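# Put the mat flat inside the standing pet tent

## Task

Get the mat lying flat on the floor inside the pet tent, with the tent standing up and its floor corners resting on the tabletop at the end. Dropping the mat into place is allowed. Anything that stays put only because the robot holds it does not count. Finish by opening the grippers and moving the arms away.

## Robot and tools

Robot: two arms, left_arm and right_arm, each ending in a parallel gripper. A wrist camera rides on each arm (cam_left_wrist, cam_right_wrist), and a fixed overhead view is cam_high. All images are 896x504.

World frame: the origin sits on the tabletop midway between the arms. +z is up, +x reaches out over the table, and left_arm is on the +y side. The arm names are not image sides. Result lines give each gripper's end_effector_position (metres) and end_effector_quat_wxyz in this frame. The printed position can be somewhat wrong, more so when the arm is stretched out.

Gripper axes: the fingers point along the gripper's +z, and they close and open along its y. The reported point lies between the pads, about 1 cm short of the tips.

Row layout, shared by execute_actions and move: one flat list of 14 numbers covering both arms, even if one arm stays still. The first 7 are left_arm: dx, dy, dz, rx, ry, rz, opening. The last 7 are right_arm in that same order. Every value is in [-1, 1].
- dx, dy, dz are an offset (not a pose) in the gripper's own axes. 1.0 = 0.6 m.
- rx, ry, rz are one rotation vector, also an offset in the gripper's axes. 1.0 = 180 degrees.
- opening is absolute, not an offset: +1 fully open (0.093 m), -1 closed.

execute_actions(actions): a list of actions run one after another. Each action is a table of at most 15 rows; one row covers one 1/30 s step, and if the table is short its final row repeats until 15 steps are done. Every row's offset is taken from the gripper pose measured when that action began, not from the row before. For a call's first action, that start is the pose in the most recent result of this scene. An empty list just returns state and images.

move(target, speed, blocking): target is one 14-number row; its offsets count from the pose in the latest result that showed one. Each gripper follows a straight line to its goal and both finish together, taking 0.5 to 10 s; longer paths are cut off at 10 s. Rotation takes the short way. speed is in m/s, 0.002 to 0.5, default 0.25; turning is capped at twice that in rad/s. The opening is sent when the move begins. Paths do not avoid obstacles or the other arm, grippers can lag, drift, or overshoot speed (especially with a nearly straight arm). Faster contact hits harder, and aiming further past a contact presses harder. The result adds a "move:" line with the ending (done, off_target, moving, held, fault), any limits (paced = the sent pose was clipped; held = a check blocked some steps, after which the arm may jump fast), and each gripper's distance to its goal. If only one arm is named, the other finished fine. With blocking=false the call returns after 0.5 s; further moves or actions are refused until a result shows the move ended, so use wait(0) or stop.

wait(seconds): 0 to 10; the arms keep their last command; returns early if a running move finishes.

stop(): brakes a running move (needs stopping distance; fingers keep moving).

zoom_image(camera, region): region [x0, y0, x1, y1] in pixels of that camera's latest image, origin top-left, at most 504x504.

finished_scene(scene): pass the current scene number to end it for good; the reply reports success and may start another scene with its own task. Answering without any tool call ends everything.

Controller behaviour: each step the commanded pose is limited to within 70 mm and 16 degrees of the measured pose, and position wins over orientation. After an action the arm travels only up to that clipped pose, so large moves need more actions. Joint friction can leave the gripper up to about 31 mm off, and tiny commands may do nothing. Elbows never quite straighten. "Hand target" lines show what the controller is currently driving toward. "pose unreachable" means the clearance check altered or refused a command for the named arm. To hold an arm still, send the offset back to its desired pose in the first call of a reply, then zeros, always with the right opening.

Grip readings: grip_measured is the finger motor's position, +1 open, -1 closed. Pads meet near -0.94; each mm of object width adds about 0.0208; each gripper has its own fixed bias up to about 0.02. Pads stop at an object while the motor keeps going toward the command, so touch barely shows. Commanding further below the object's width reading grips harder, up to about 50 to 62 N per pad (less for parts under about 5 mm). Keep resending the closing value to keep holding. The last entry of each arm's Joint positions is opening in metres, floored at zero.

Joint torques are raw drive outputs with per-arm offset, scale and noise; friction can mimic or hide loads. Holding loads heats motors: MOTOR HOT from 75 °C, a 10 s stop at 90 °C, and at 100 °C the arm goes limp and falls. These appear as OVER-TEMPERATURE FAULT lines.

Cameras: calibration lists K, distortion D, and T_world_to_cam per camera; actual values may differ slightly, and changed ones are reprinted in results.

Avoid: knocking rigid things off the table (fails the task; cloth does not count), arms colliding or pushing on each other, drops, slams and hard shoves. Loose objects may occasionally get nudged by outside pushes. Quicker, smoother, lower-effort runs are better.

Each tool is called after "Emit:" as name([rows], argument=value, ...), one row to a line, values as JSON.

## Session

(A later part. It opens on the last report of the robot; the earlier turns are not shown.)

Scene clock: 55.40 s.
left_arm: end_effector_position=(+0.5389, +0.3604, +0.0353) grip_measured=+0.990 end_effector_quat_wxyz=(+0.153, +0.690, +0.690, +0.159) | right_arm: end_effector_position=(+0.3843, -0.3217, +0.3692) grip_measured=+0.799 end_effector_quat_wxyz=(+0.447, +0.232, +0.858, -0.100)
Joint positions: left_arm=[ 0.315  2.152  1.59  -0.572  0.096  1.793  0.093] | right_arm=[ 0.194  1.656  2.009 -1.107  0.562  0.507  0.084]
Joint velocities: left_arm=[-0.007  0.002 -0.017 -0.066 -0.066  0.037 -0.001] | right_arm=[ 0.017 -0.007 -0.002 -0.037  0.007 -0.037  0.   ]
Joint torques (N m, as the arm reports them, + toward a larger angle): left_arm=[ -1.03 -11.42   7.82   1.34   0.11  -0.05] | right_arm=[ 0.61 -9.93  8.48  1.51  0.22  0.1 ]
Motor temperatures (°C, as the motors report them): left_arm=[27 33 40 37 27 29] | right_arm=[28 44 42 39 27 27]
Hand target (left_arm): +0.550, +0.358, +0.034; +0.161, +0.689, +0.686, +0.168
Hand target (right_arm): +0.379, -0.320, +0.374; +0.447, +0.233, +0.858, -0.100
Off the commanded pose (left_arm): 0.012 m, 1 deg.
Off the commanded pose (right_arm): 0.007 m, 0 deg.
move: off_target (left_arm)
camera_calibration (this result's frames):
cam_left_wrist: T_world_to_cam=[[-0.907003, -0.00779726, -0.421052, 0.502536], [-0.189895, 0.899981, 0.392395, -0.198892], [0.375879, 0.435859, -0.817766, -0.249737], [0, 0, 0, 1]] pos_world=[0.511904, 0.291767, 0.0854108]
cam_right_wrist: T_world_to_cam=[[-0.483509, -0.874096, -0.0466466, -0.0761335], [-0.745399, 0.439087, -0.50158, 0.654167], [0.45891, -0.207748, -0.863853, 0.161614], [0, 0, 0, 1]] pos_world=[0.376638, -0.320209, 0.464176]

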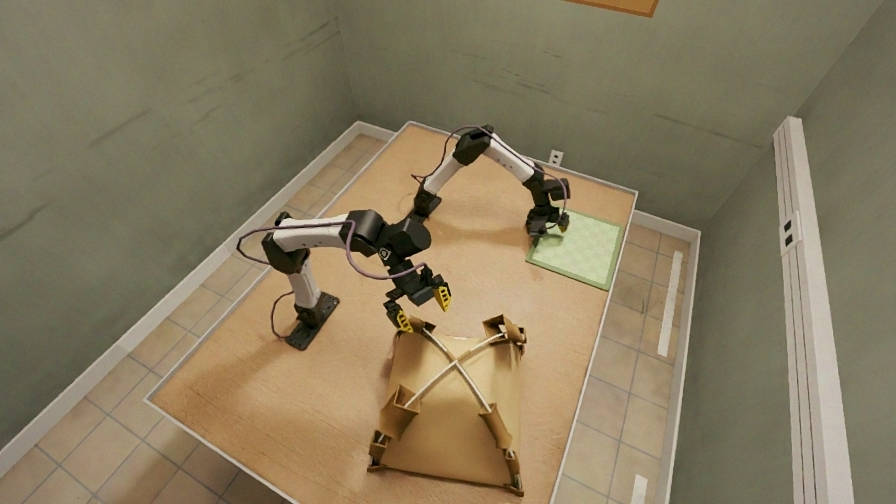

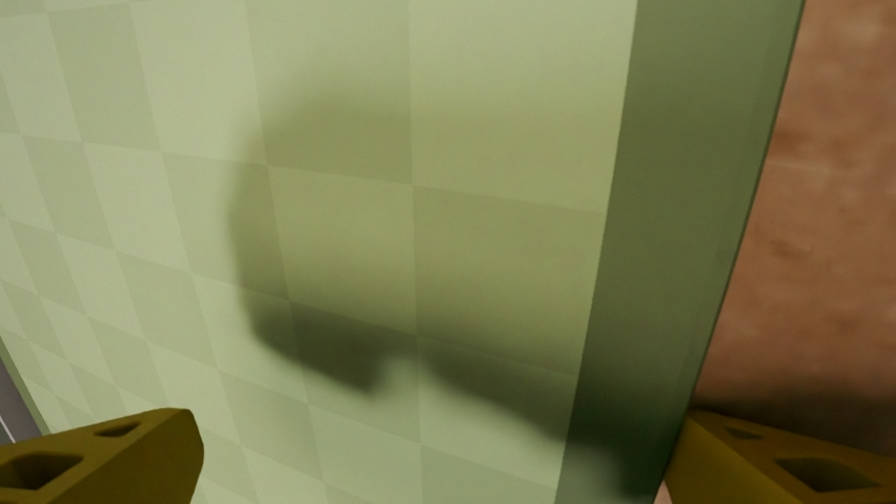

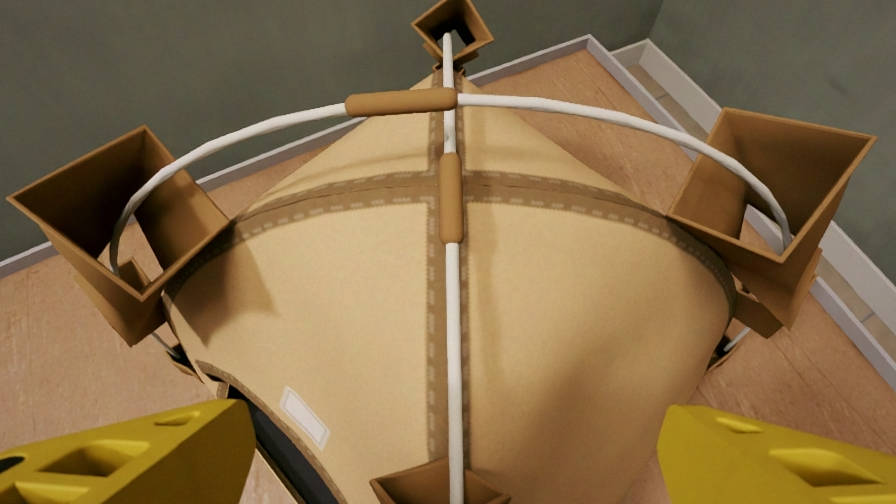

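Emit:
execute_actions([
  [[0,0.038,0.017,0,0,0,1,0,0,0,0,0,0,0.8],[0,0.039,0.015,0,0,0,1,0,0,0,0,0,0,0.8],[0,0.040,0.013,0,0,0,1,0,0,0,0,0,0,0.8],[0,0.041,0.011,0,0,0,1,0,0,0,0,0,0,0.8],[0,0.042,0.009,0,0,0,1,0,0,0,0,0,0,0.8],[0,0.043,0.007,0,0,0,1,0,0,0,0,0,0,0.8],[0,0.044,0.005,0,0,0,1,0,0,0,0,0,0,0.8],[0,0.045,0.003,0,0,0,1,0,0,0,0,0,0,0.8],[0,0.046,0.001,0,0,0,1,0,0,0,0,0,0,0.8],[0,0.047,-0.001,0,0,0,1,0,0,0,0,0,0,0.8],[0,0.048,-0.003,0,0,0,1,0,0,0,0,0,0,0.8],[0,0.049,-0.005,0,0,0,1,0,0,0,0,0,0,0.8],[0,0.050,-0.007,0,0,0,1,0,0,0,0,0,0,0.8],[0,0.051,-0.009,0,0,0,1,0,0,0,0,0,0,0.8],[0,0.052,-0.011,0,0,0,1,0,0,0,0,0,0,0.8]],
  [[0,0.044,0.004,0,0,0,1,0,0,0,0,0,0,0.8],[0,0.045,0.002,0,0,0,1,0,0,0,0,0,0,0.8],[0,0.046,0,0,0,0,1,0,0,0,0,0,0,0.8],[0,0.047,-0.002,0,0,0,1,0,0,0,0,0,0,0.8],[0,0.048,-0.004,0,0,0,1,0,0,0,0,0,0,0.8],[0,0.049,-0.006,0,0,0,1,0,0,0,0,0,0,0.8],[0,0.050,-0.008,0,0,0,1,0,0,0,0,0,0,0.8],[0,0.051,-0.010,0,0,0,1,0,0,0,0,0,0,0.8],[0,0.052,-0.012,0,0,0,1,0,0,0,0,0,0,0.8],[0,0.053,-0.014,0,0,0,1,0,0,0,0,0,0,0.8],[0,0.054,-0.016,0,0,0,1,0,0,0,0,0,0,0.8],[0,0.055,-0.018,0,0,0,1,0,0,0,0,0,0,0.8],[0,0.056,-0.020,0,0,0,1,0,0,0,0,0,0,0.8],[0,0.057,-0.022,0,0,0,1,0,0,0,0,0,0,0.8],[0,0.058,-0.024,0,0,0,1,0,0,0,0,0,0,0.8]],
])

Scene clock: 58.70 s.
left_arm: end_effector_position=(+0.5483, +0.3650, +0.0483) grip_measured=+0.990 end_effector_quat_wxyz=(+0.107, +0.694, +0.705, +0.100) | right_arm: end_effector_position=(+0.3842, -0.3220, +0.3693) grip_measured=+0.799 end_effector_quat_wxyz=(+0.447, +0.233, +0.858, -0.101)
Joint positions: left_arm=[ 0.313  2.311  1.959 -0.935  0.076  1.784  0.093] | right_arm=[ 0.194  1.656  2.009 -1.107  0.563  0.509  0.084]
Joint velocities: left_arm=[-0.012 -0.007  0.159 -0.154 -0.022  0.007 -0.001] | right_arm=[ 0.007  0.002  0.002 -0.037 -0.007  0.007  0.   ]
Joint torques (N m, as the arm reports them, + toward a larger angle): left_arm=[ -1.15 -14.74   8.42   1.45   0.16  -0.06] | right_arm=[-0.2  -9.3   7.12  1.72  0.2   0.05]
Motor temperatures (°C, as the motors report them): left_arm=[27 33 41 37 27 29] | right_arm=[28 44 42 39 27 27]
Hand target (left_arm): +0.570, +0.363, +0.066; +0.133, +0.692, +0.697, +0.134
Hand target (right_arm): +0.384, -0.322, +0.369; +0.447, +0.233, +0.858, -0.101
Off the commanded pose (left_arm): 0.029 m, 5 deg.
Off the commanded pose (right_arm): 0.000 m, 0 deg.
camera_calibration (this result's frames):
cam_left_wrist: T_world_to_cam=[[-0.96, -0.0274331, -0.278652, 0.54591], [-0.141446, 0.906385, 0.398071, -0.235471], [0.241645, 0.421562, -0.87401, -0.163097], [0, 0, 0, 1]] pos_world=[0.530179, 0.297159, 0.103305]
cam_right_wrist: T_world_to_cam=[[-0.485046, -0.873249, -0.0465477, -0.0755714], [-0.744469, 0.440269, -0.501926, 0.654366], [0.4588, -0.208804, -0.863657, 0.16127], [0, 0, 0, 1]] pos_world=[0.376509, -0.320416, 0.464207]

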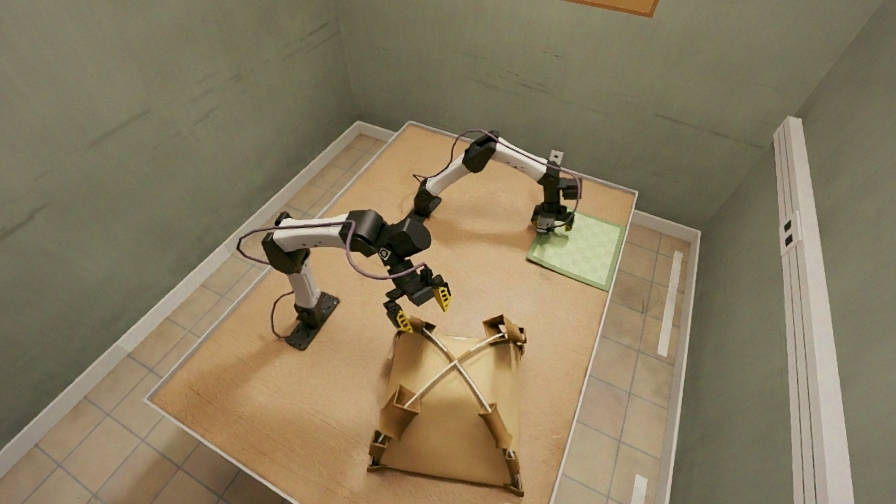

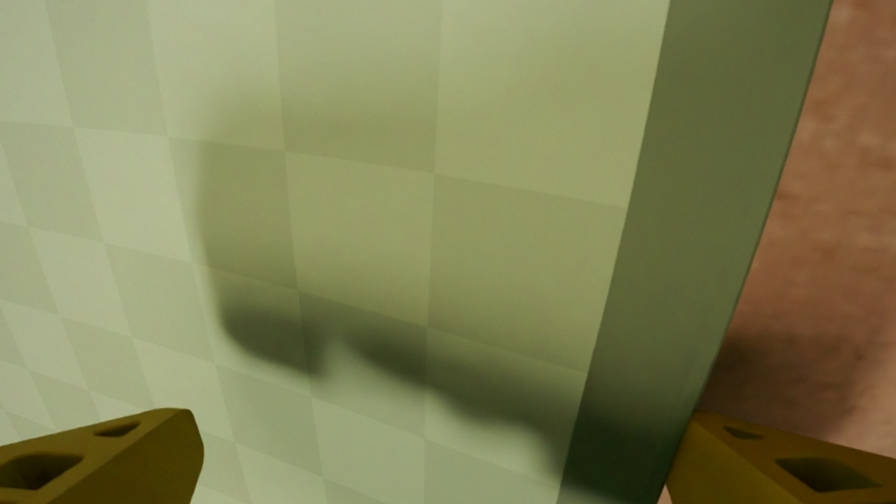

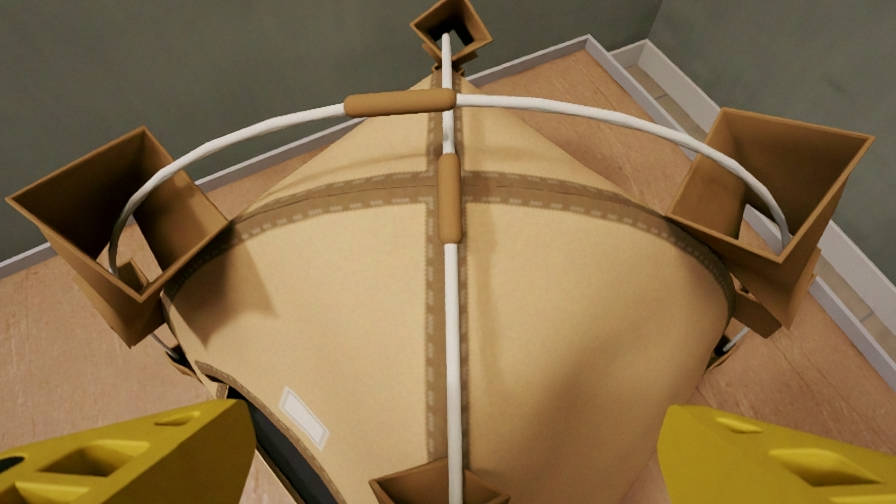

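Emit:
execute_actions([
  [[0,0.044,-0.019,-0.033,0,0,1,0,0,0,0,0,0,0.8],[0,0.043,-0.021,-0.039,0,0,0.98,0,0,0,0,0,0,0.8],[0,0.042,-0.023,-0.045,0,0,0.96,0,0,0,0,0,0,0.8],[0,0.041,-0.025,-0.051,0,0,0.94,0,0,0,0,0,0,0.8],[0,0.040,-0.027,-0.057,0,0,0.92,0,0,0,0,0,0,0.8],[0,0.039,-0.029,-0.063,0,0,0.90,0,0,0,0,0,0,0.8],[0,0.038,-0.031,-0.069,0,0,0.88,0,0,0,0,0,0,0.8],[0,0.037,-0.033,-0.075,0,0,0.86,0,0,0,0,0,0,0.8],[0,0.036,-0.035,-0.081,0,0,0.84,0,0,0,0,0,0,0.8],[0,0.035,-0.037,-0.087,0,0,0.82,0,0,0,0,0,0,0.8],[0,0.034,-0.039,-0.093,0,0,0.80,0,0,0,0,0,0,0.8],[0,0.033,-0.041,-0.099,0,0,0.78,0,0,0,0,0,0,0.8],[0,0.032,-0.043,-0.105,0,0,0.76,0,0,0,0,0,0,0.8],[0,0.031,-0.045,-0.111,0,0,0.74,0,0,0,0,0,0,0.8],[0,0.030,-0.047,-0.117,0,0,0.72,0,0,0,0,0,0,0.8]],
])

Emit:
wait(seconds=0.4)

Scene clock: 60.70 s.
left_arm: end_effector_position=(+0.5375, +0.3634, +0.0666) grip_measured=+0.731 end_effector_quat_wxyz=(+0.172, +0.681, +0.692, +0.169) | right_arm: end_effector_position=(+0.3842, -0.3220, +0.3693) grip_measured=+0.799 end_effector_quat_wxyz=(+0.447, +0.233, +0.858, -0.101)
Joint positions: left_arm=[ 0.329  2.09   1.604 -0.612  0.121  1.783  0.08 ] | right_arm=[ 0.194  1.656  2.009 -1.107  0.563  0.509  0.084]
Joint velocities: left_arm=[ 0.056 -0.452 -0.867  0.96   0.095  0.037 -0.019] | right_arm=[-0.007  0.002 -0.007  0.037  0.007  0.022 -0.   ]
Joint torques (N m, as the arm reports them, + toward a larger angle): left_arm=[ -0.01 -14.41   5.53   1.42   0.36  -0.1 ] | right_arm=[-0.22 -9.31  7.1   1.71  0.2   0.05]
Motor temperatures (°C, as the motors report them): left_arm=[27 34 41 37 27 29] | right_arm=[28 45 42 39 27 27]
Hand target (left_arm): +0.555, +0.365, +0.085; +0.223, +0.669, +0.675, +0.216
Hand target (right_arm): +0.384, -0.322, +0.369; +0.447, +0.233, +0.858, -0.101
Off the commanded pose (left_arm): 0.024 m, 10 deg.
Off the commanded pose (right_arm): 0.000 m, 0 deg.
camera_calibration (this result's frames):
cam_left_wrist: T_world_to_cam=[[-0.888802, -0.0260634, -0.45755, 0.513789], [-0.21658, 0.903749, 0.369231, -0.199629], [0.403887, 0.427269, -0.808898, -0.237428], [0, 0, 0, 1]] pos_world=[0.509315, 0.295251, 0.116738]
cam_right_wrist: T_world_to_cam=[[-0.485046, -0.873249, -0.0465477, -0.0755714], [-0.744469, 0.440269, -0.501926, 0.654366], [0.4588, -0.208804, -0.863657, 0.16127], [0, 0, 0, 1]] pos_world=[0.376509, -0.320416, 0.464207]

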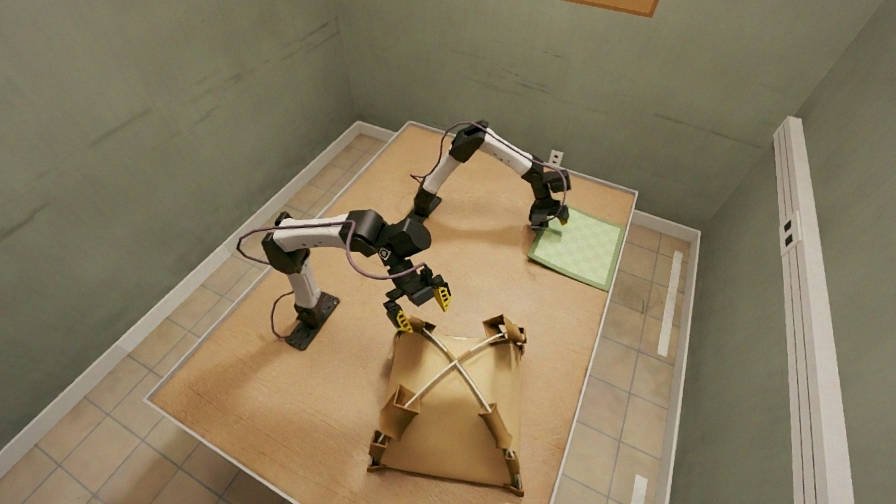

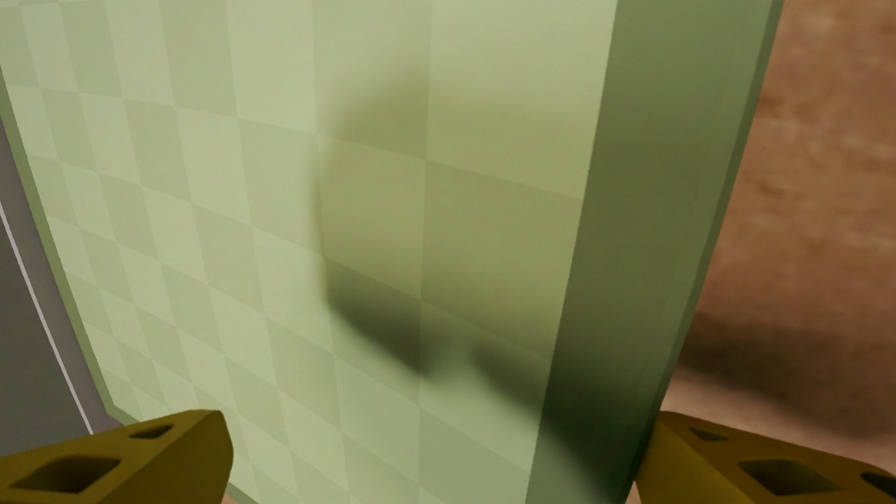

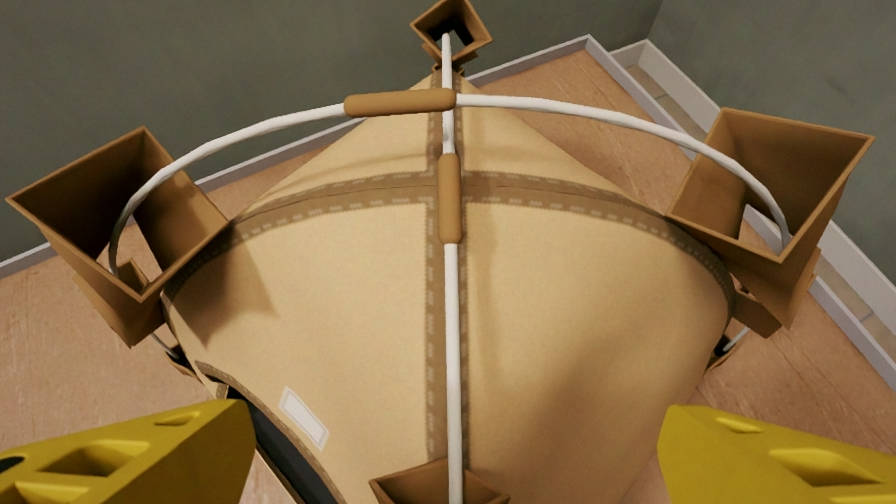

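Scene clock: 61.10 s.
left_arm: end_effector_position=(+0.5395, +0.3642, +0.0671) grip_measured=+0.722 end_effector_quat_wxyz=(+0.189, +0.677, +0.687, +0.185) | right_arm: end_effector_position=(+0.3842, -0.3220, +0.3693) grip_measured=+0.799 end_effector_quat_wxyz=(+0.447, +0.233, +0.858, -0.101)
Joint positions: left_arm=[ 0.334  2.067  1.548 -0.533  0.134  1.783  0.08 ] | right_arm=[ 0.194  1.656  2.009 -1.107  0.563  0.509  0.084]
Joint velocities: left_arm=[-0.037  0.027 -0.007 -0.022  0.007 -0.066  0.   ] | right_arm=[ 0.007 -0.012  0.002 -0.007  0.007  0.037 -0.   ]
Joint torques (N m, as the arm reports them, + toward a larger angle): left_arm=[ -0.06 -14.61   5.83   2.03   0.45  -0.09] | right_arm=[-0.18 -9.32  7.13  1.71  0.2   0.05]
Motor temperatures (°C, as the motors report them): left_arm=[27 34 41 37 27 29] | right_arm=[28 45 42 39 27 27]
Hand target (left_arm): +0.555, +0.365, +0.085; +0.223, +0.669, +0.675, +0.216
Hand target (right_arm): +0.384, -0.322, +0.369; +0.447, +0.233, +0.858, -0.101
Off the commanded pose (left_arm): 0.022 m, 7 deg.
Off the commanded pose (right_arm): 0.000 m, 0 deg.
wait: 0.40 s; at rest by 0.30 s
camera_calibration (this result's frames):
cam_left_wrist: T_world_to_cam=[[-0.866192, -0.0246239, -0.499105, 0.505908], [-0.232389, 0.90406, 0.358707, -0.190943], [0.442388, 0.426696, -0.788812, -0.260081], [0, 0, 0, 1]] pos_world=[0.508897, 0.296057, 0.115839]
cam_right_wrist: T_world_to_cam=[[-0.485046, -0.873249, -0.0465477, -0.0755714], [-0.744469, 0.440269, -0.501926, 0.654366], [0.4588, -0.208804, -0.863657, 0.16127], [0, 0, 0, 1]] pos_world=[0.376509, -0.320416, 0.464207]

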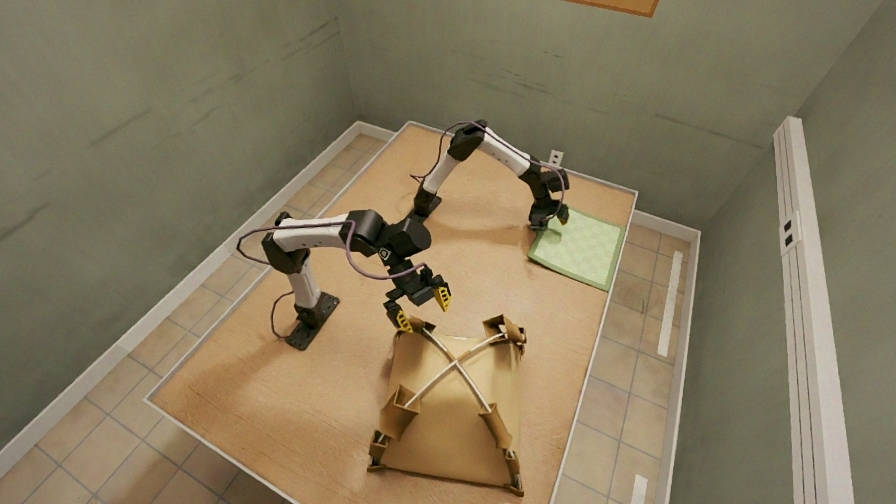

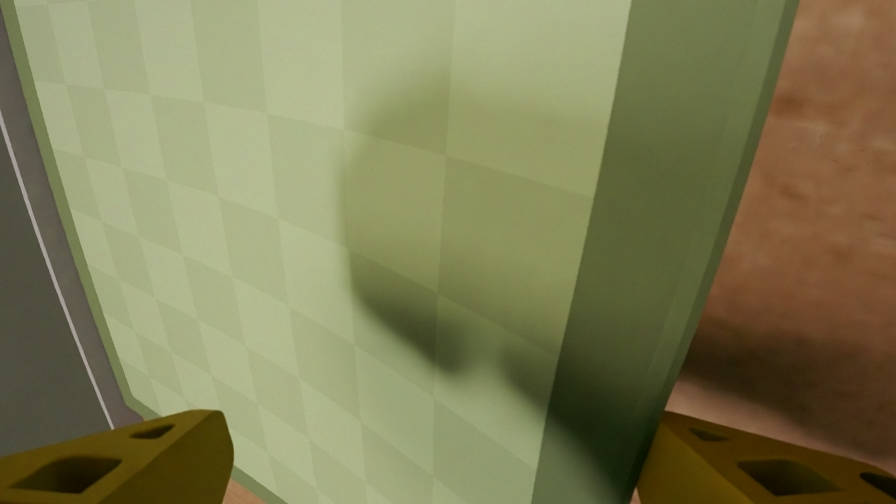

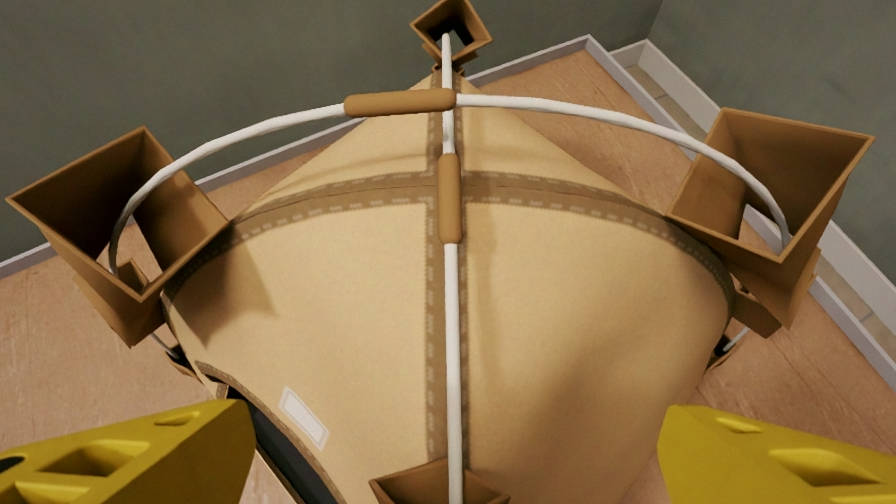

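Emit:
execute_actions([
  [[0,0.037,-0.013,-0.045,0,0,0.71,0,0,0,0,0,0,0.8],[0,0.036,-0.013,-0.052,0,0,0.70,0,0,0,0,0,0,0.8],[0,0.035,-0.012,-0.059,0,0,0.68,0,0,0,0,0,0,0.8],[0,0.035,-0.012,-0.066,0,0,0.67,0,0,0,0,0,0,0.8],[0,0.034,-0.011,-0.073,0,0,0.65,0,0,0,0,0,0,0.8],[0,0.033,-0.011,-0.080,0,0,0.64,0,0,0,0,0,0,0.8],[0,0.033,-0.010,-0.087,0,0,0.62,0,0,0,0,0,0,0.8],[0,0.032,-0.010,-0.094,0,0,0.61,0,0,0,0,0,0,0.8],[0,0.031,-0.009,-0.101,0,0,0.59,0,0,0,0,0,0,0.8],[0,0.031,-0.009,-0.108,0,0,0.58,0,0,0,0,0,0,0.8],[0,0.030,-0.008,-0.115,0,0,0.56,0,0,0,0,0,0,0.8],[0,0.029,-0.008,-0.122,0,0,0.55,0,0,0,0,0,0,0.8],[0,0.029,-0.007,-0.129,0,0,0.53,0,0,0,0,0,0,0.8],[0,0.028,-0.007,-0.136,0,0,0.52,0,0,0,0,0,0,0.8],[0,0.028,-0.007,-0.143,0,0,0.50,0,0,0,0,0,0,0.8]],
])

Emit:
wait(seconds=0.4)

Scene clock: 62.67 s.
left_arm: end_effector_position=(+0.5295, +0.3613, +0.0557) grip_measured=+0.510 end_effector_quat_wxyz=(+0.268, +0.650, +0.660, +0.263) | right_arm: end_effector_position=(+0.3842, -0.3220, +0.3693) grip_measured=+0.799 end_effector_quat_wxyz=(+0.447, +0.233, +0.858, -0.101)
Joint positions: left_arm=[ 0.355  1.945  1.17  -0.045  0.198  1.761  0.07 ] | right_arm=[ 0.194  1.656  2.009 -1.107  0.563  0.509  0.084]
Joint velocities: left_arm=[ 0.032 -0.105 -0.691  1.165  0.051 -0.125 -0.017] | right_arm=[-0.007 -0.012 -0.012  0.022  0.051  0.066 -0.001]
Joint torques (N m, as the arm reports them, + toward a larger angle): left_arm=[  0.13 -13.42   5.44   1.82   0.35  -0.11] | right_arm=[-0.17 -9.32  7.17  1.71  0.19  0.05]
Motor temperatures (°C, as the motors report them): left_arm=[27 35 41 37 27 29] | right_arm=[28 45 42 39 27 27]
Hand target (left_arm): +0.546, +0.363, +0.084; +0.323, +0.629, +0.630, +0.320
Hand target (right_arm): +0.384, -0.322, +0.369; +0.447, +0.233, +0.858, -0.101
Off the commanded pose (left_arm): 0.033 m, 12 deg.
Off the commanded pose (right_arm): 0.000 m, 0 deg.
camera_calibration (this result's frames):
cam_left_wrist: T_world_to_cam=[[-0.724969, -0.0254233, -0.688313, 0.427514], [-0.31057, 0.904033, 0.293718, -0.141569], [0.61479, 0.426705, -0.663291, -0.361702], [0, 0, 0, 1]] pos_world=[0.488338, 0.293192, 0.0959306]
cam_right_wrist: T_world_to_cam=[[-0.485046, -0.873249, -0.0465477, -0.0755714], [-0.744469, 0.440269, -0.501926, 0.654366], [0.4588, -0.208804, -0.863657, 0.16127], [0, 0, 0, 1]] pos_world=[0.376509, -0.320416, 0.464207]

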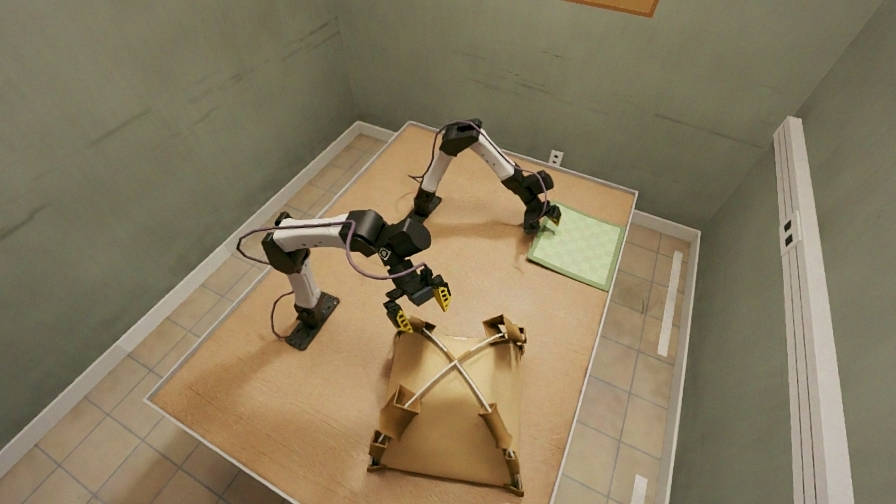

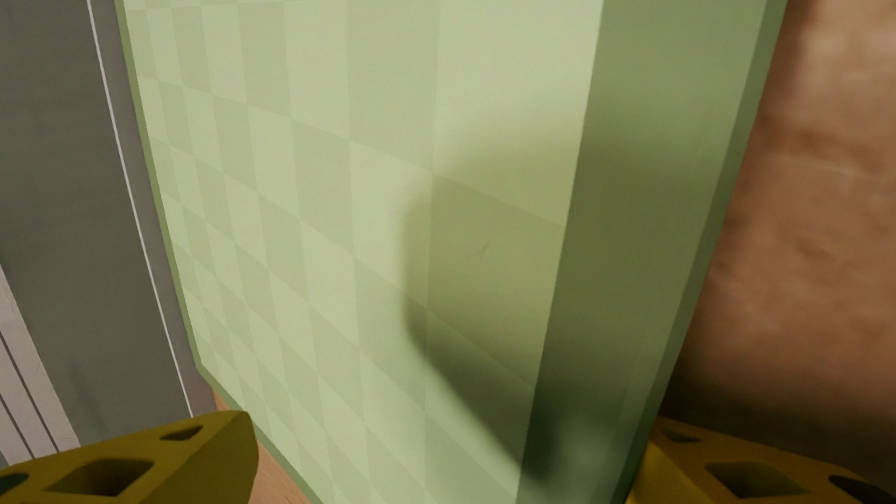

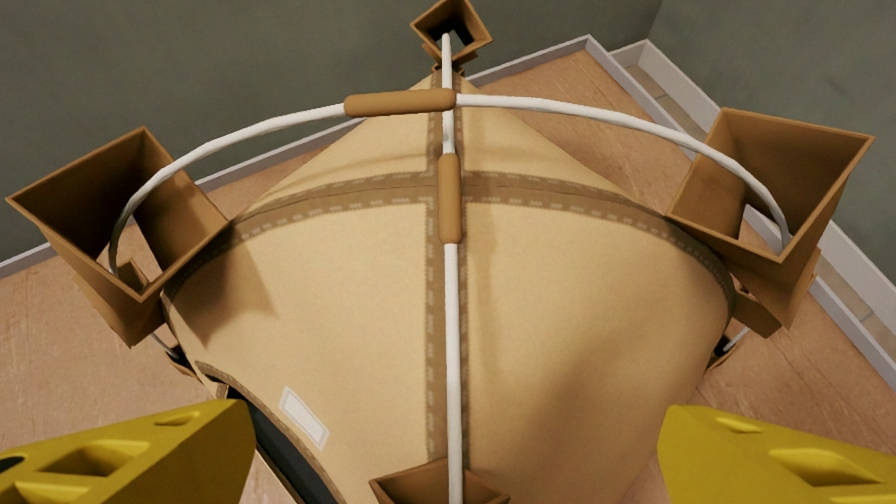

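Scene clock: 63.07 s.
left_arm: end_effector_position=(+0.5431, +0.3622, +0.0685) grip_measured=+0.502 end_effector_quat_wxyz=(+0.306, +0.637, +0.639, +0.304) | right_arm: end_effector_position=(+0.3842, -0.3220, +0.3693) grip_measured=+0.799 end_effector_quat_wxyz=(+0.447, +0.233, +0.858, -0.101)
Joint positions: left_arm=[0.358 1.943 1.126 0.117 0.223 1.75  0.069] | right_arm=[ 0.194  1.656  2.009 -1.107  0.563  0.509  0.084]
Joint velocities: left_arm=[-0.007 -0.012  0.027  0.095 -0.022 -0.066  0.   ] | right_arm=[-0.012  0.002 -0.007  0.037  0.007  0.007 -0.   ]
Joint torques (N m, as the arm reports them, + toward a larger angle): left_arm=[  0.13 -13.63   5.56   1.92   0.26  -0.11] | right_arm=[-0.28 -9.32  7.04  1.72  0.19  0.05]
Motor temperatures (°C, as the motors report them): left_arm=[27 35 41 37 27 29] | right_arm=[28 45 42 39 27 27]
Hand target (left_arm): +0.546, +0.363, +0.084; +0.323, +0.629, +0.630, +0.320
Hand target (right_arm): +0.384, -0.322, +0.369; +0.447, +0.233, +0.858, -0.101
Off the commanded pose (left_arm): 0.014 m, 5 deg.
Off the commanded pose (right_arm): 0.000 m, 0 deg.
wait: 0.40 s; no rest
camera_calibration (this result's frames):
cam_left_wrist: T_world_to_cam=[[-0.636807, -0.0129162, -0.770915, 0.399462], [-0.33655, 0.904236, 0.262854, -0.125732], [0.693694, 0.426839, -0.580171, -0.410556], [0, 0, 0, 1]] pos_world=[0.496866, 0.294092, 0.102808]
cam_right_wrist: T_world_to_cam=[[-0.485046, -0.873249, -0.0465477, -0.0755714], [-0.744469, 0.440269, -0.501926, 0.654366], [0.4588, -0.208804, -0.863657, 0.16127], [0, 0, 0, 1]] pos_world=[0.376509, -0.320416, 0.464207]

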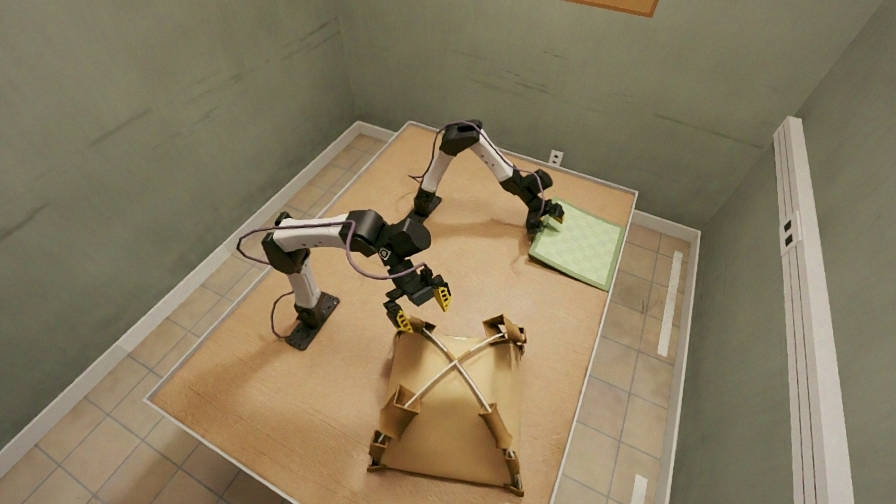

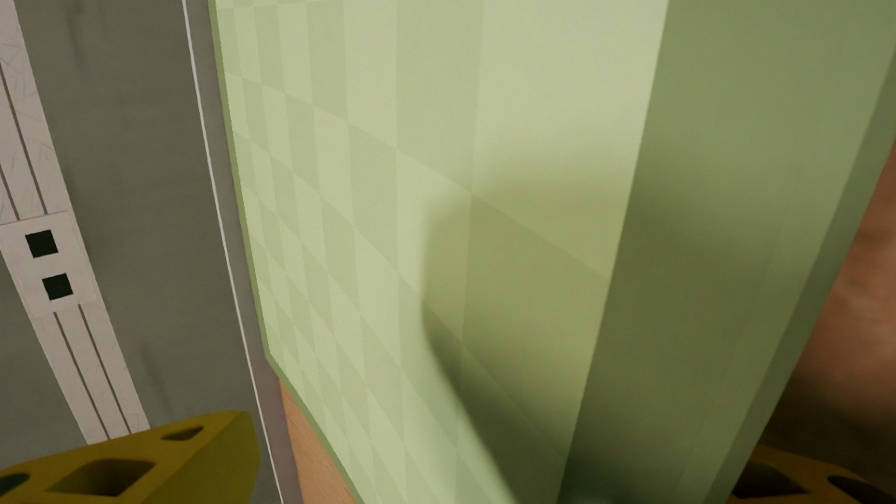

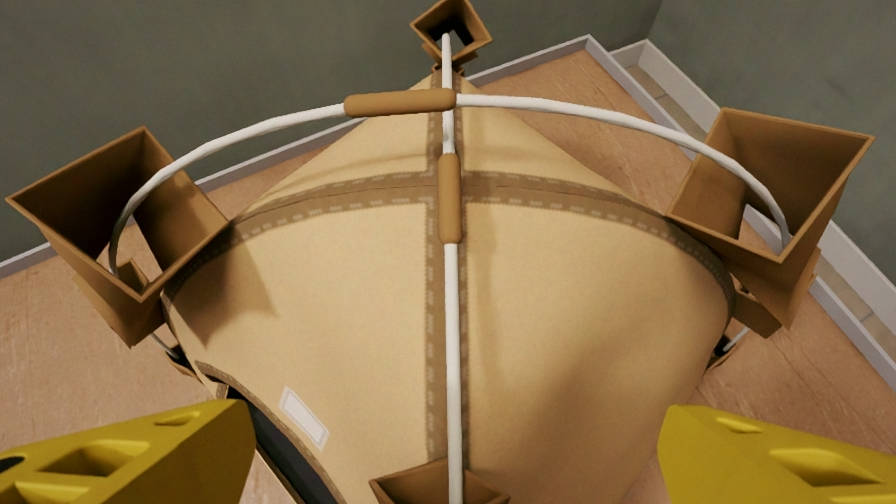

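Emit:
move(target=[0,0.032,-0.03,-0.105,0,0,-0.4, 0.038,0.146,-0.073,-0.165,0.098,0.069,0.3], speed=0.25)

Scene clock: 67.50 s.
left_arm: end_effector_position=(+0.5439, +0.3614, +0.0939) grip_measured=-0.398 end_effector_quat_wxyz=(+0.399, +0.584, +0.580, +0.404) | right_arm: end_effector_position=(+0.3784, -0.2269, +0.3848) grip_measured=+0.301 end_effector_quat_wxyz=(+0.372, +0.214, +0.880, +0.202)
Joint positions: left_arm=[0.374 1.931 0.9   0.653 0.279 1.689 0.026] | right_arm=[ 0.194  1.678  2.148 -1.168 -0.024  0.716  0.06 ]
Joint velocities: left_arm=[-0.007  0.002 -0.002 -0.051 -0.081 -0.007 -0.001] | right_arm=[-0.002  0.007 -0.012  0.007  0.051 -0.037  0.   ]
Joint torques (N m, as the arm reports them, + toward a larger angle): left_arm=[  0.26 -11.42   4.44   2.21   0.24  -0.13] | right_arm=[ 0.2  -6.81  7.45  1.88 -0.15  0.11]
Motor temperatures (°C, as the motors report them): left_arm=[27 36 41 38 27 29] | right_arm=[28 45 42 39 27 27]
Hand target (left_arm): +0.540, +0.362, +0.095; +0.405, +0.580, +0.579, +0.405
Hand target (right_arm): +0.384, -0.222, +0.378; +0.361, +0.215, +0.884, +0.205
Off the commanded pose (left_arm): 0.003 m, 1 deg.
Off the commanded pose (right_arm): 0.010 m, 1 deg.
move: done
camera_calibration (this result's frames):
cam_left_wrist: T_world_to_cam=[[-0.365833, -0.00175449, -0.930679, 0.283102], [-0.401688, 0.902358, 0.156195, -0.0853002], [0.839531, 0.430984, -0.330817, -0.500298], [0, 0, 0, 1]] pos_world=[0.48932, 0.293089, 0.111294]
cam_right_wrist: T_world_to_cam=[[-0.223718, -0.821231, -0.52491, 0.102351], [-0.881359, 0.400392, -0.250784, 0.562105], [0.416121, 0.406529, -0.813374, 0.333662], [0, 0, 0, 1]] pos_world=[0.37947, -0.276652, 0.466084]

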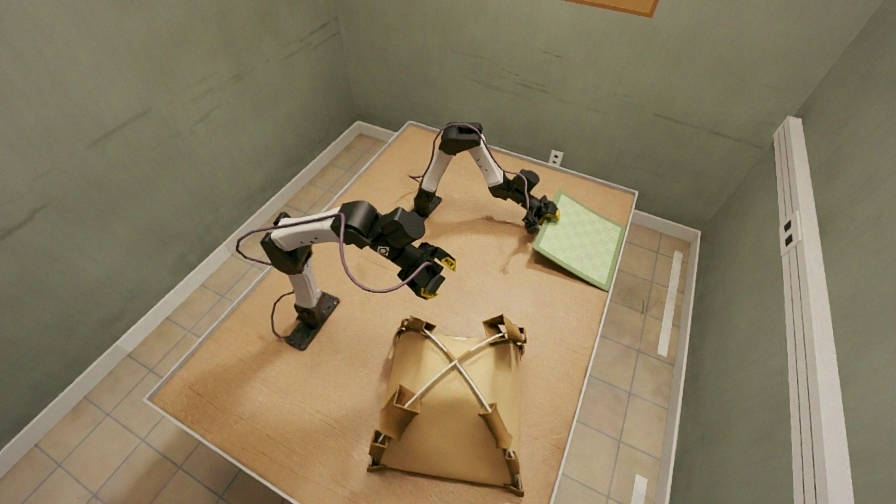

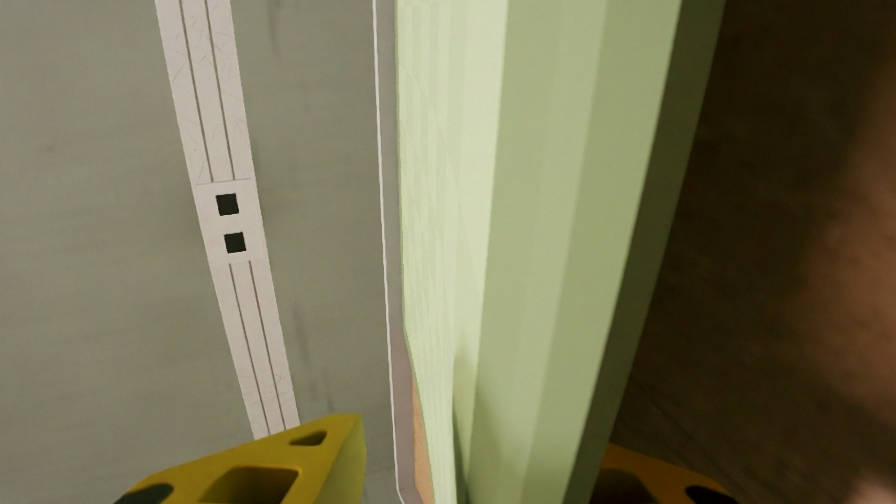

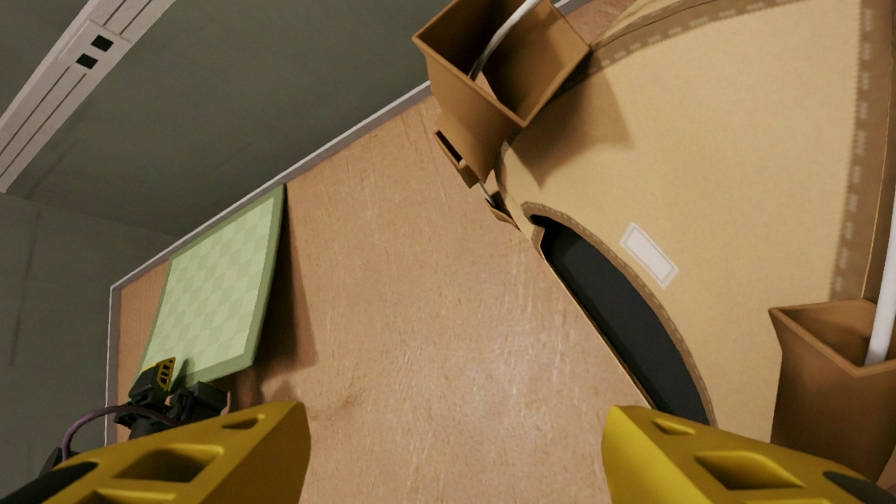

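Emit:
move(target=[-0.235,0.236,-0.346,-0.115,-0.11,0.017,-1, 0.228,0.22,0.194,-0.306,0.186,0.131,0.8], speed=0.25)

Scene clock: 73.50 s.
left_arm: end_effector_position=(+0.4065, +0.2200, +0.2946) grip_measured=-0.973 end_effector_quat_wxyz=(+0.570, +0.583, +0.417, +0.402) | right_arm: end_effector_position=(+0.4033, -0.0268, +0.3194) grip_measured=+0.799 end_effector_quat_wxyz=(+0.138, +0.115, +0.687, +0.704)
Joint positions: left_arm=[0.176 1.019 0.633 0.354 0.44  1.578 0.   ] | right_arm=[ 0.326  1.821  1.347  0.519 -0.851  1.577  0.084]
Joint velocities: left_arm=[-0.017 -0.012 -0.012 -0.081 -0.037 -0.007  0.   ] | right_arm=[ 0.027 -0.007  0.002  0.037 -0.022  0.007  0.   ]
Joint torques (N m, as the arm reports them, + toward a larger angle): left_arm=[-0.74 -4.8   7.16  2.15  0.12 -0.12] | right_arm=[  0.56 -10.92   6.35   1.96  -0.14   0.04]
Motor temperatures (°C, as the motors report them): left_arm=[27 36 41 39 27 29] | right_arm=[28 45 42 40 27 27]
Hand target (left_arm): +0.403, +0.216, +0.303; +0.579, +0.579, +0.406, +0.405
Hand target (right_arm): +0.402, -0.022, +0.299; +0.115, +0.127, +0.695, +0.698
Off the commanded pose (left_arm): 0.008 m, 2 deg.
Off the commanded pose (right_arm): 0.020 m, 3 deg.
move: off_target (right_arm)
camera_calibration (this result's frames):
cam_left_wrist: T_world_to_cam=[[-0.0427512, -0.00187557, -0.999084, 0.308256], [-0.107322, 0.994221, 0.00272593, -0.138937], [0.993305, 0.107341, -0.0427054, -0.333778], [0, 0, 0, 1]] pos_world=[0.32981, 0.17454, 0.294098]
cam_right_wrist: T_world_to_cam=[[0.0343333, 0.0306594, -0.99894, 0.308088], [-0.997173, -0.0657987, -0.036292, 0.453184], [-0.0668417, 0.997362, 0.0283136, 0.130469], [0, 0, 0, 1]] pos_world=[0.450046, -0.109752, 0.320514]

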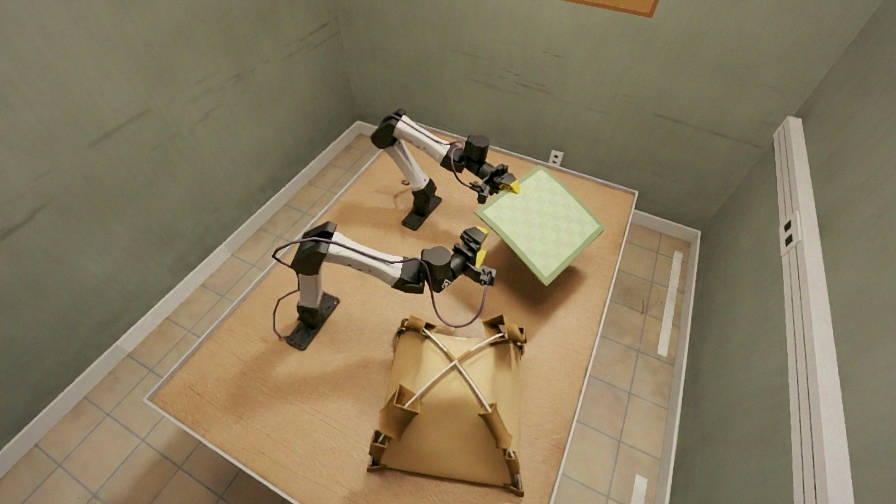

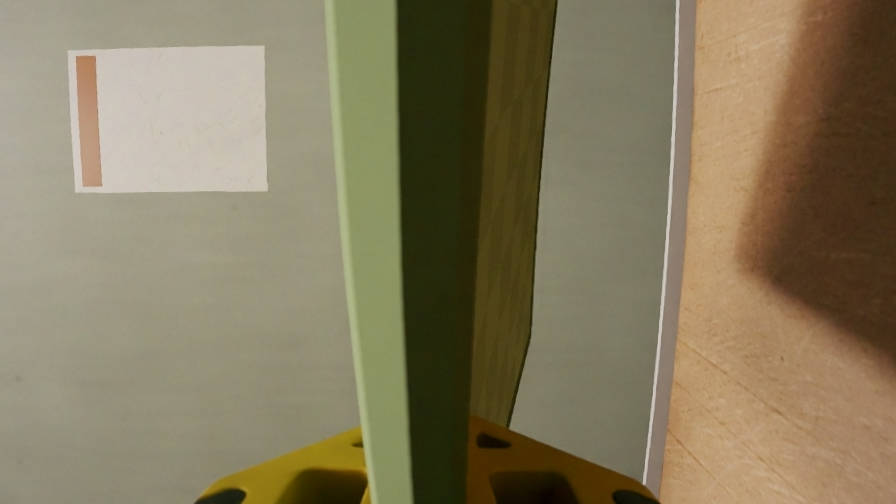

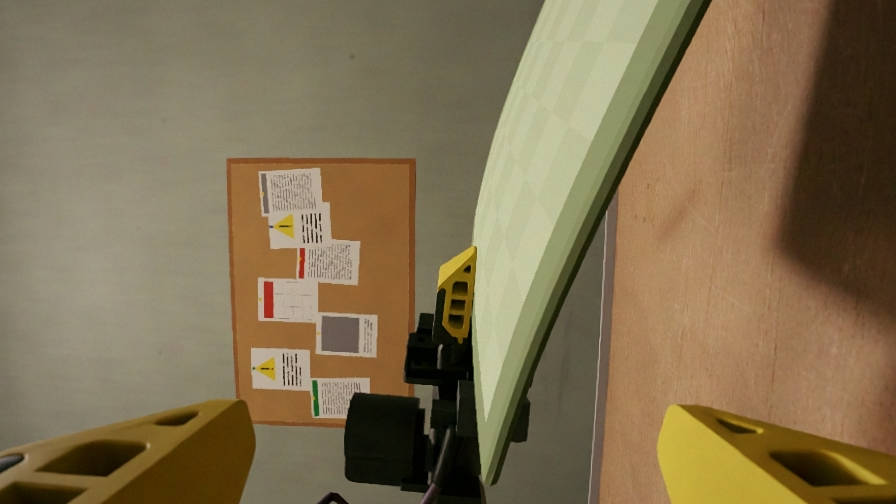

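Emit:
move(target=[0,0,0,-0.035,0,0,-1, -0.05,-0.07,0.142,0,0,0.022,0.8], speed=0.12)

Scene clock: 76.30 s.
left_arm: end_effector_position=(+0.4051, +0.2199, +0.2979) grip_measured=-0.973 end_effector_quat_wxyz=(+0.597, +0.555, +0.394, +0.424) | right_arm: end_effector_position=(+0.4586, +0.0381, +0.2900) grip_measured=+0.799 end_effector_quat_wxyz=(+0.124, +0.128, +0.677, +0.714)
Joint positions: left_arm=[0.176 1.037 0.551 0.567 0.44  1.537 0.   ] | right_arm=[ 0.412  2.14   1.661  0.55  -0.765  1.635  0.084]
Joint velocities: left_arm=[-0.007  0.012 -0.017  0.037 -0.007 -0.022  0.   ] | right_arm=[-0.007  0.002 -0.017 -0.066 -0.037 -0.022  0.   ]
Joint torques (N m, as the arm reports them, + toward a larger angle): left_arm=[-0.35 -2.26  6.1   2.28 -0.03 -0.11] | right_arm=[  0.43 -14.26   9.23   1.88   0.01   0.09]
Motor temperatures (°C, as the motors report them): left_arm=[27 36 41 40 27 29] | right_arm=[28 46 42 40 27 27]
Hand target (left_arm): +0.406, +0.220, +0.294; +0.600, +0.552, +0.394, +0.424
Hand target (right_arm): +0.461, +0.043, +0.279; +0.113, +0.139, +0.681, +0.709
Off the commanded pose (left_arm): 0.004 m, 1 deg.
Off the commanded pose (right_arm): 0.011 m, 2 deg.
move: off_target (right_arm)
camera_calibration (this result's frames):
cam_left_wrist: T_world_to_cam=[[0.0555329, -0.0290186, -0.998035, 0.277267], [-0.104819, 0.993885, -0.0347303, -0.128733], [0.99294, 0.106542, 0.0521516, -0.360179], [0, 0, 0, 1]] pos_world=[0.328745, 0.174366, 0.291035]
cam_right_wrist: T_world_to_cam=[[0.00192885, 0.0652155, -0.997869, 0.288028], [-0.997698, -0.0675181, -0.00634115, 0.503173], [-0.0677878, 0.995584, 0.0649352, 0.0602346], [0, 0, 0, 1]] pos_world=[0.505542, -0.0447793, 0.286694]

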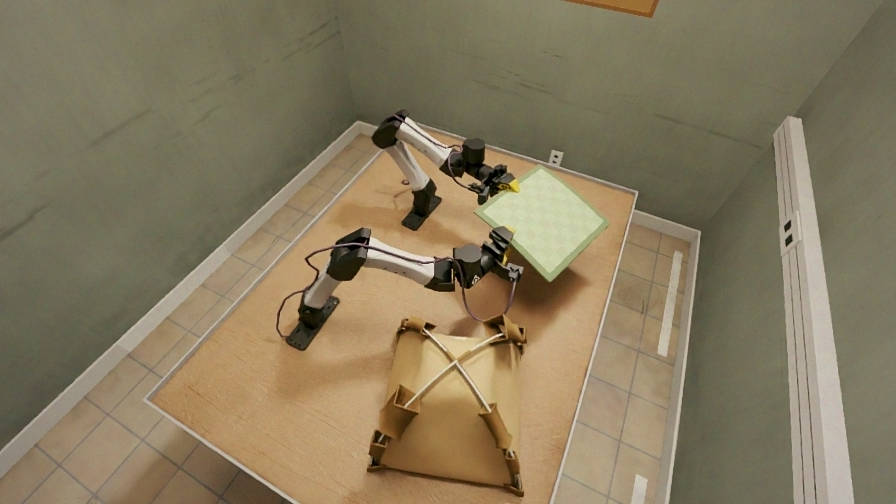

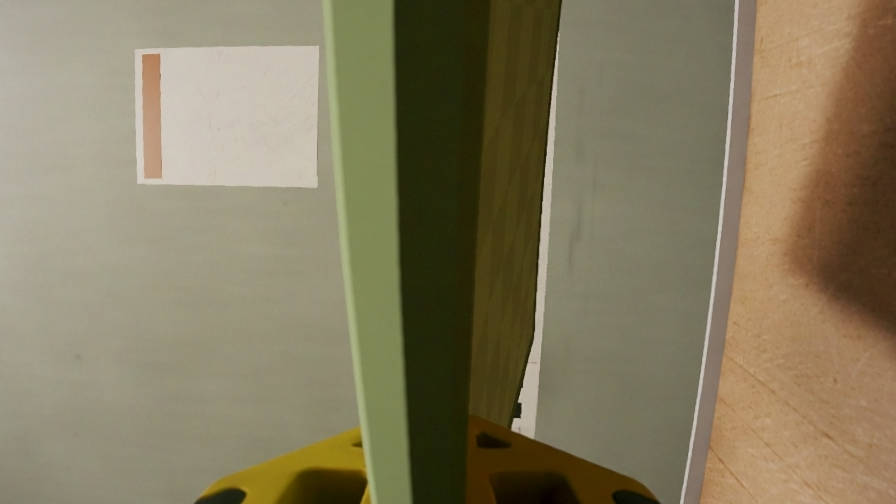

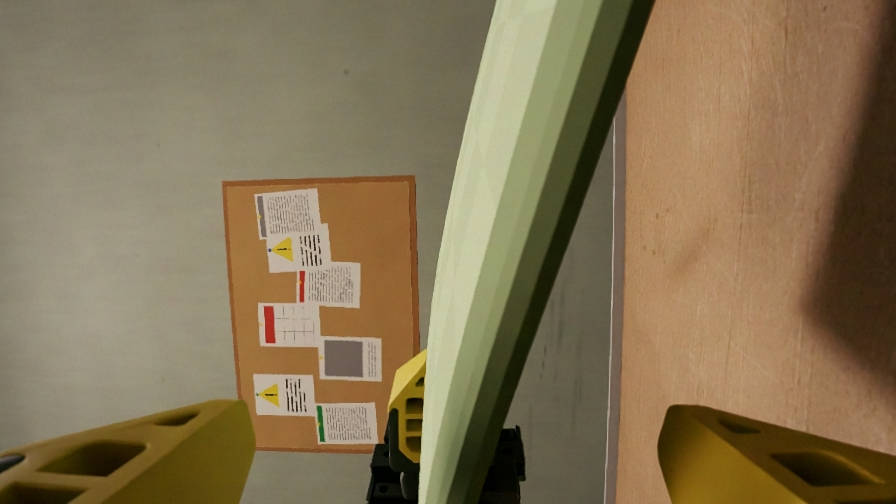

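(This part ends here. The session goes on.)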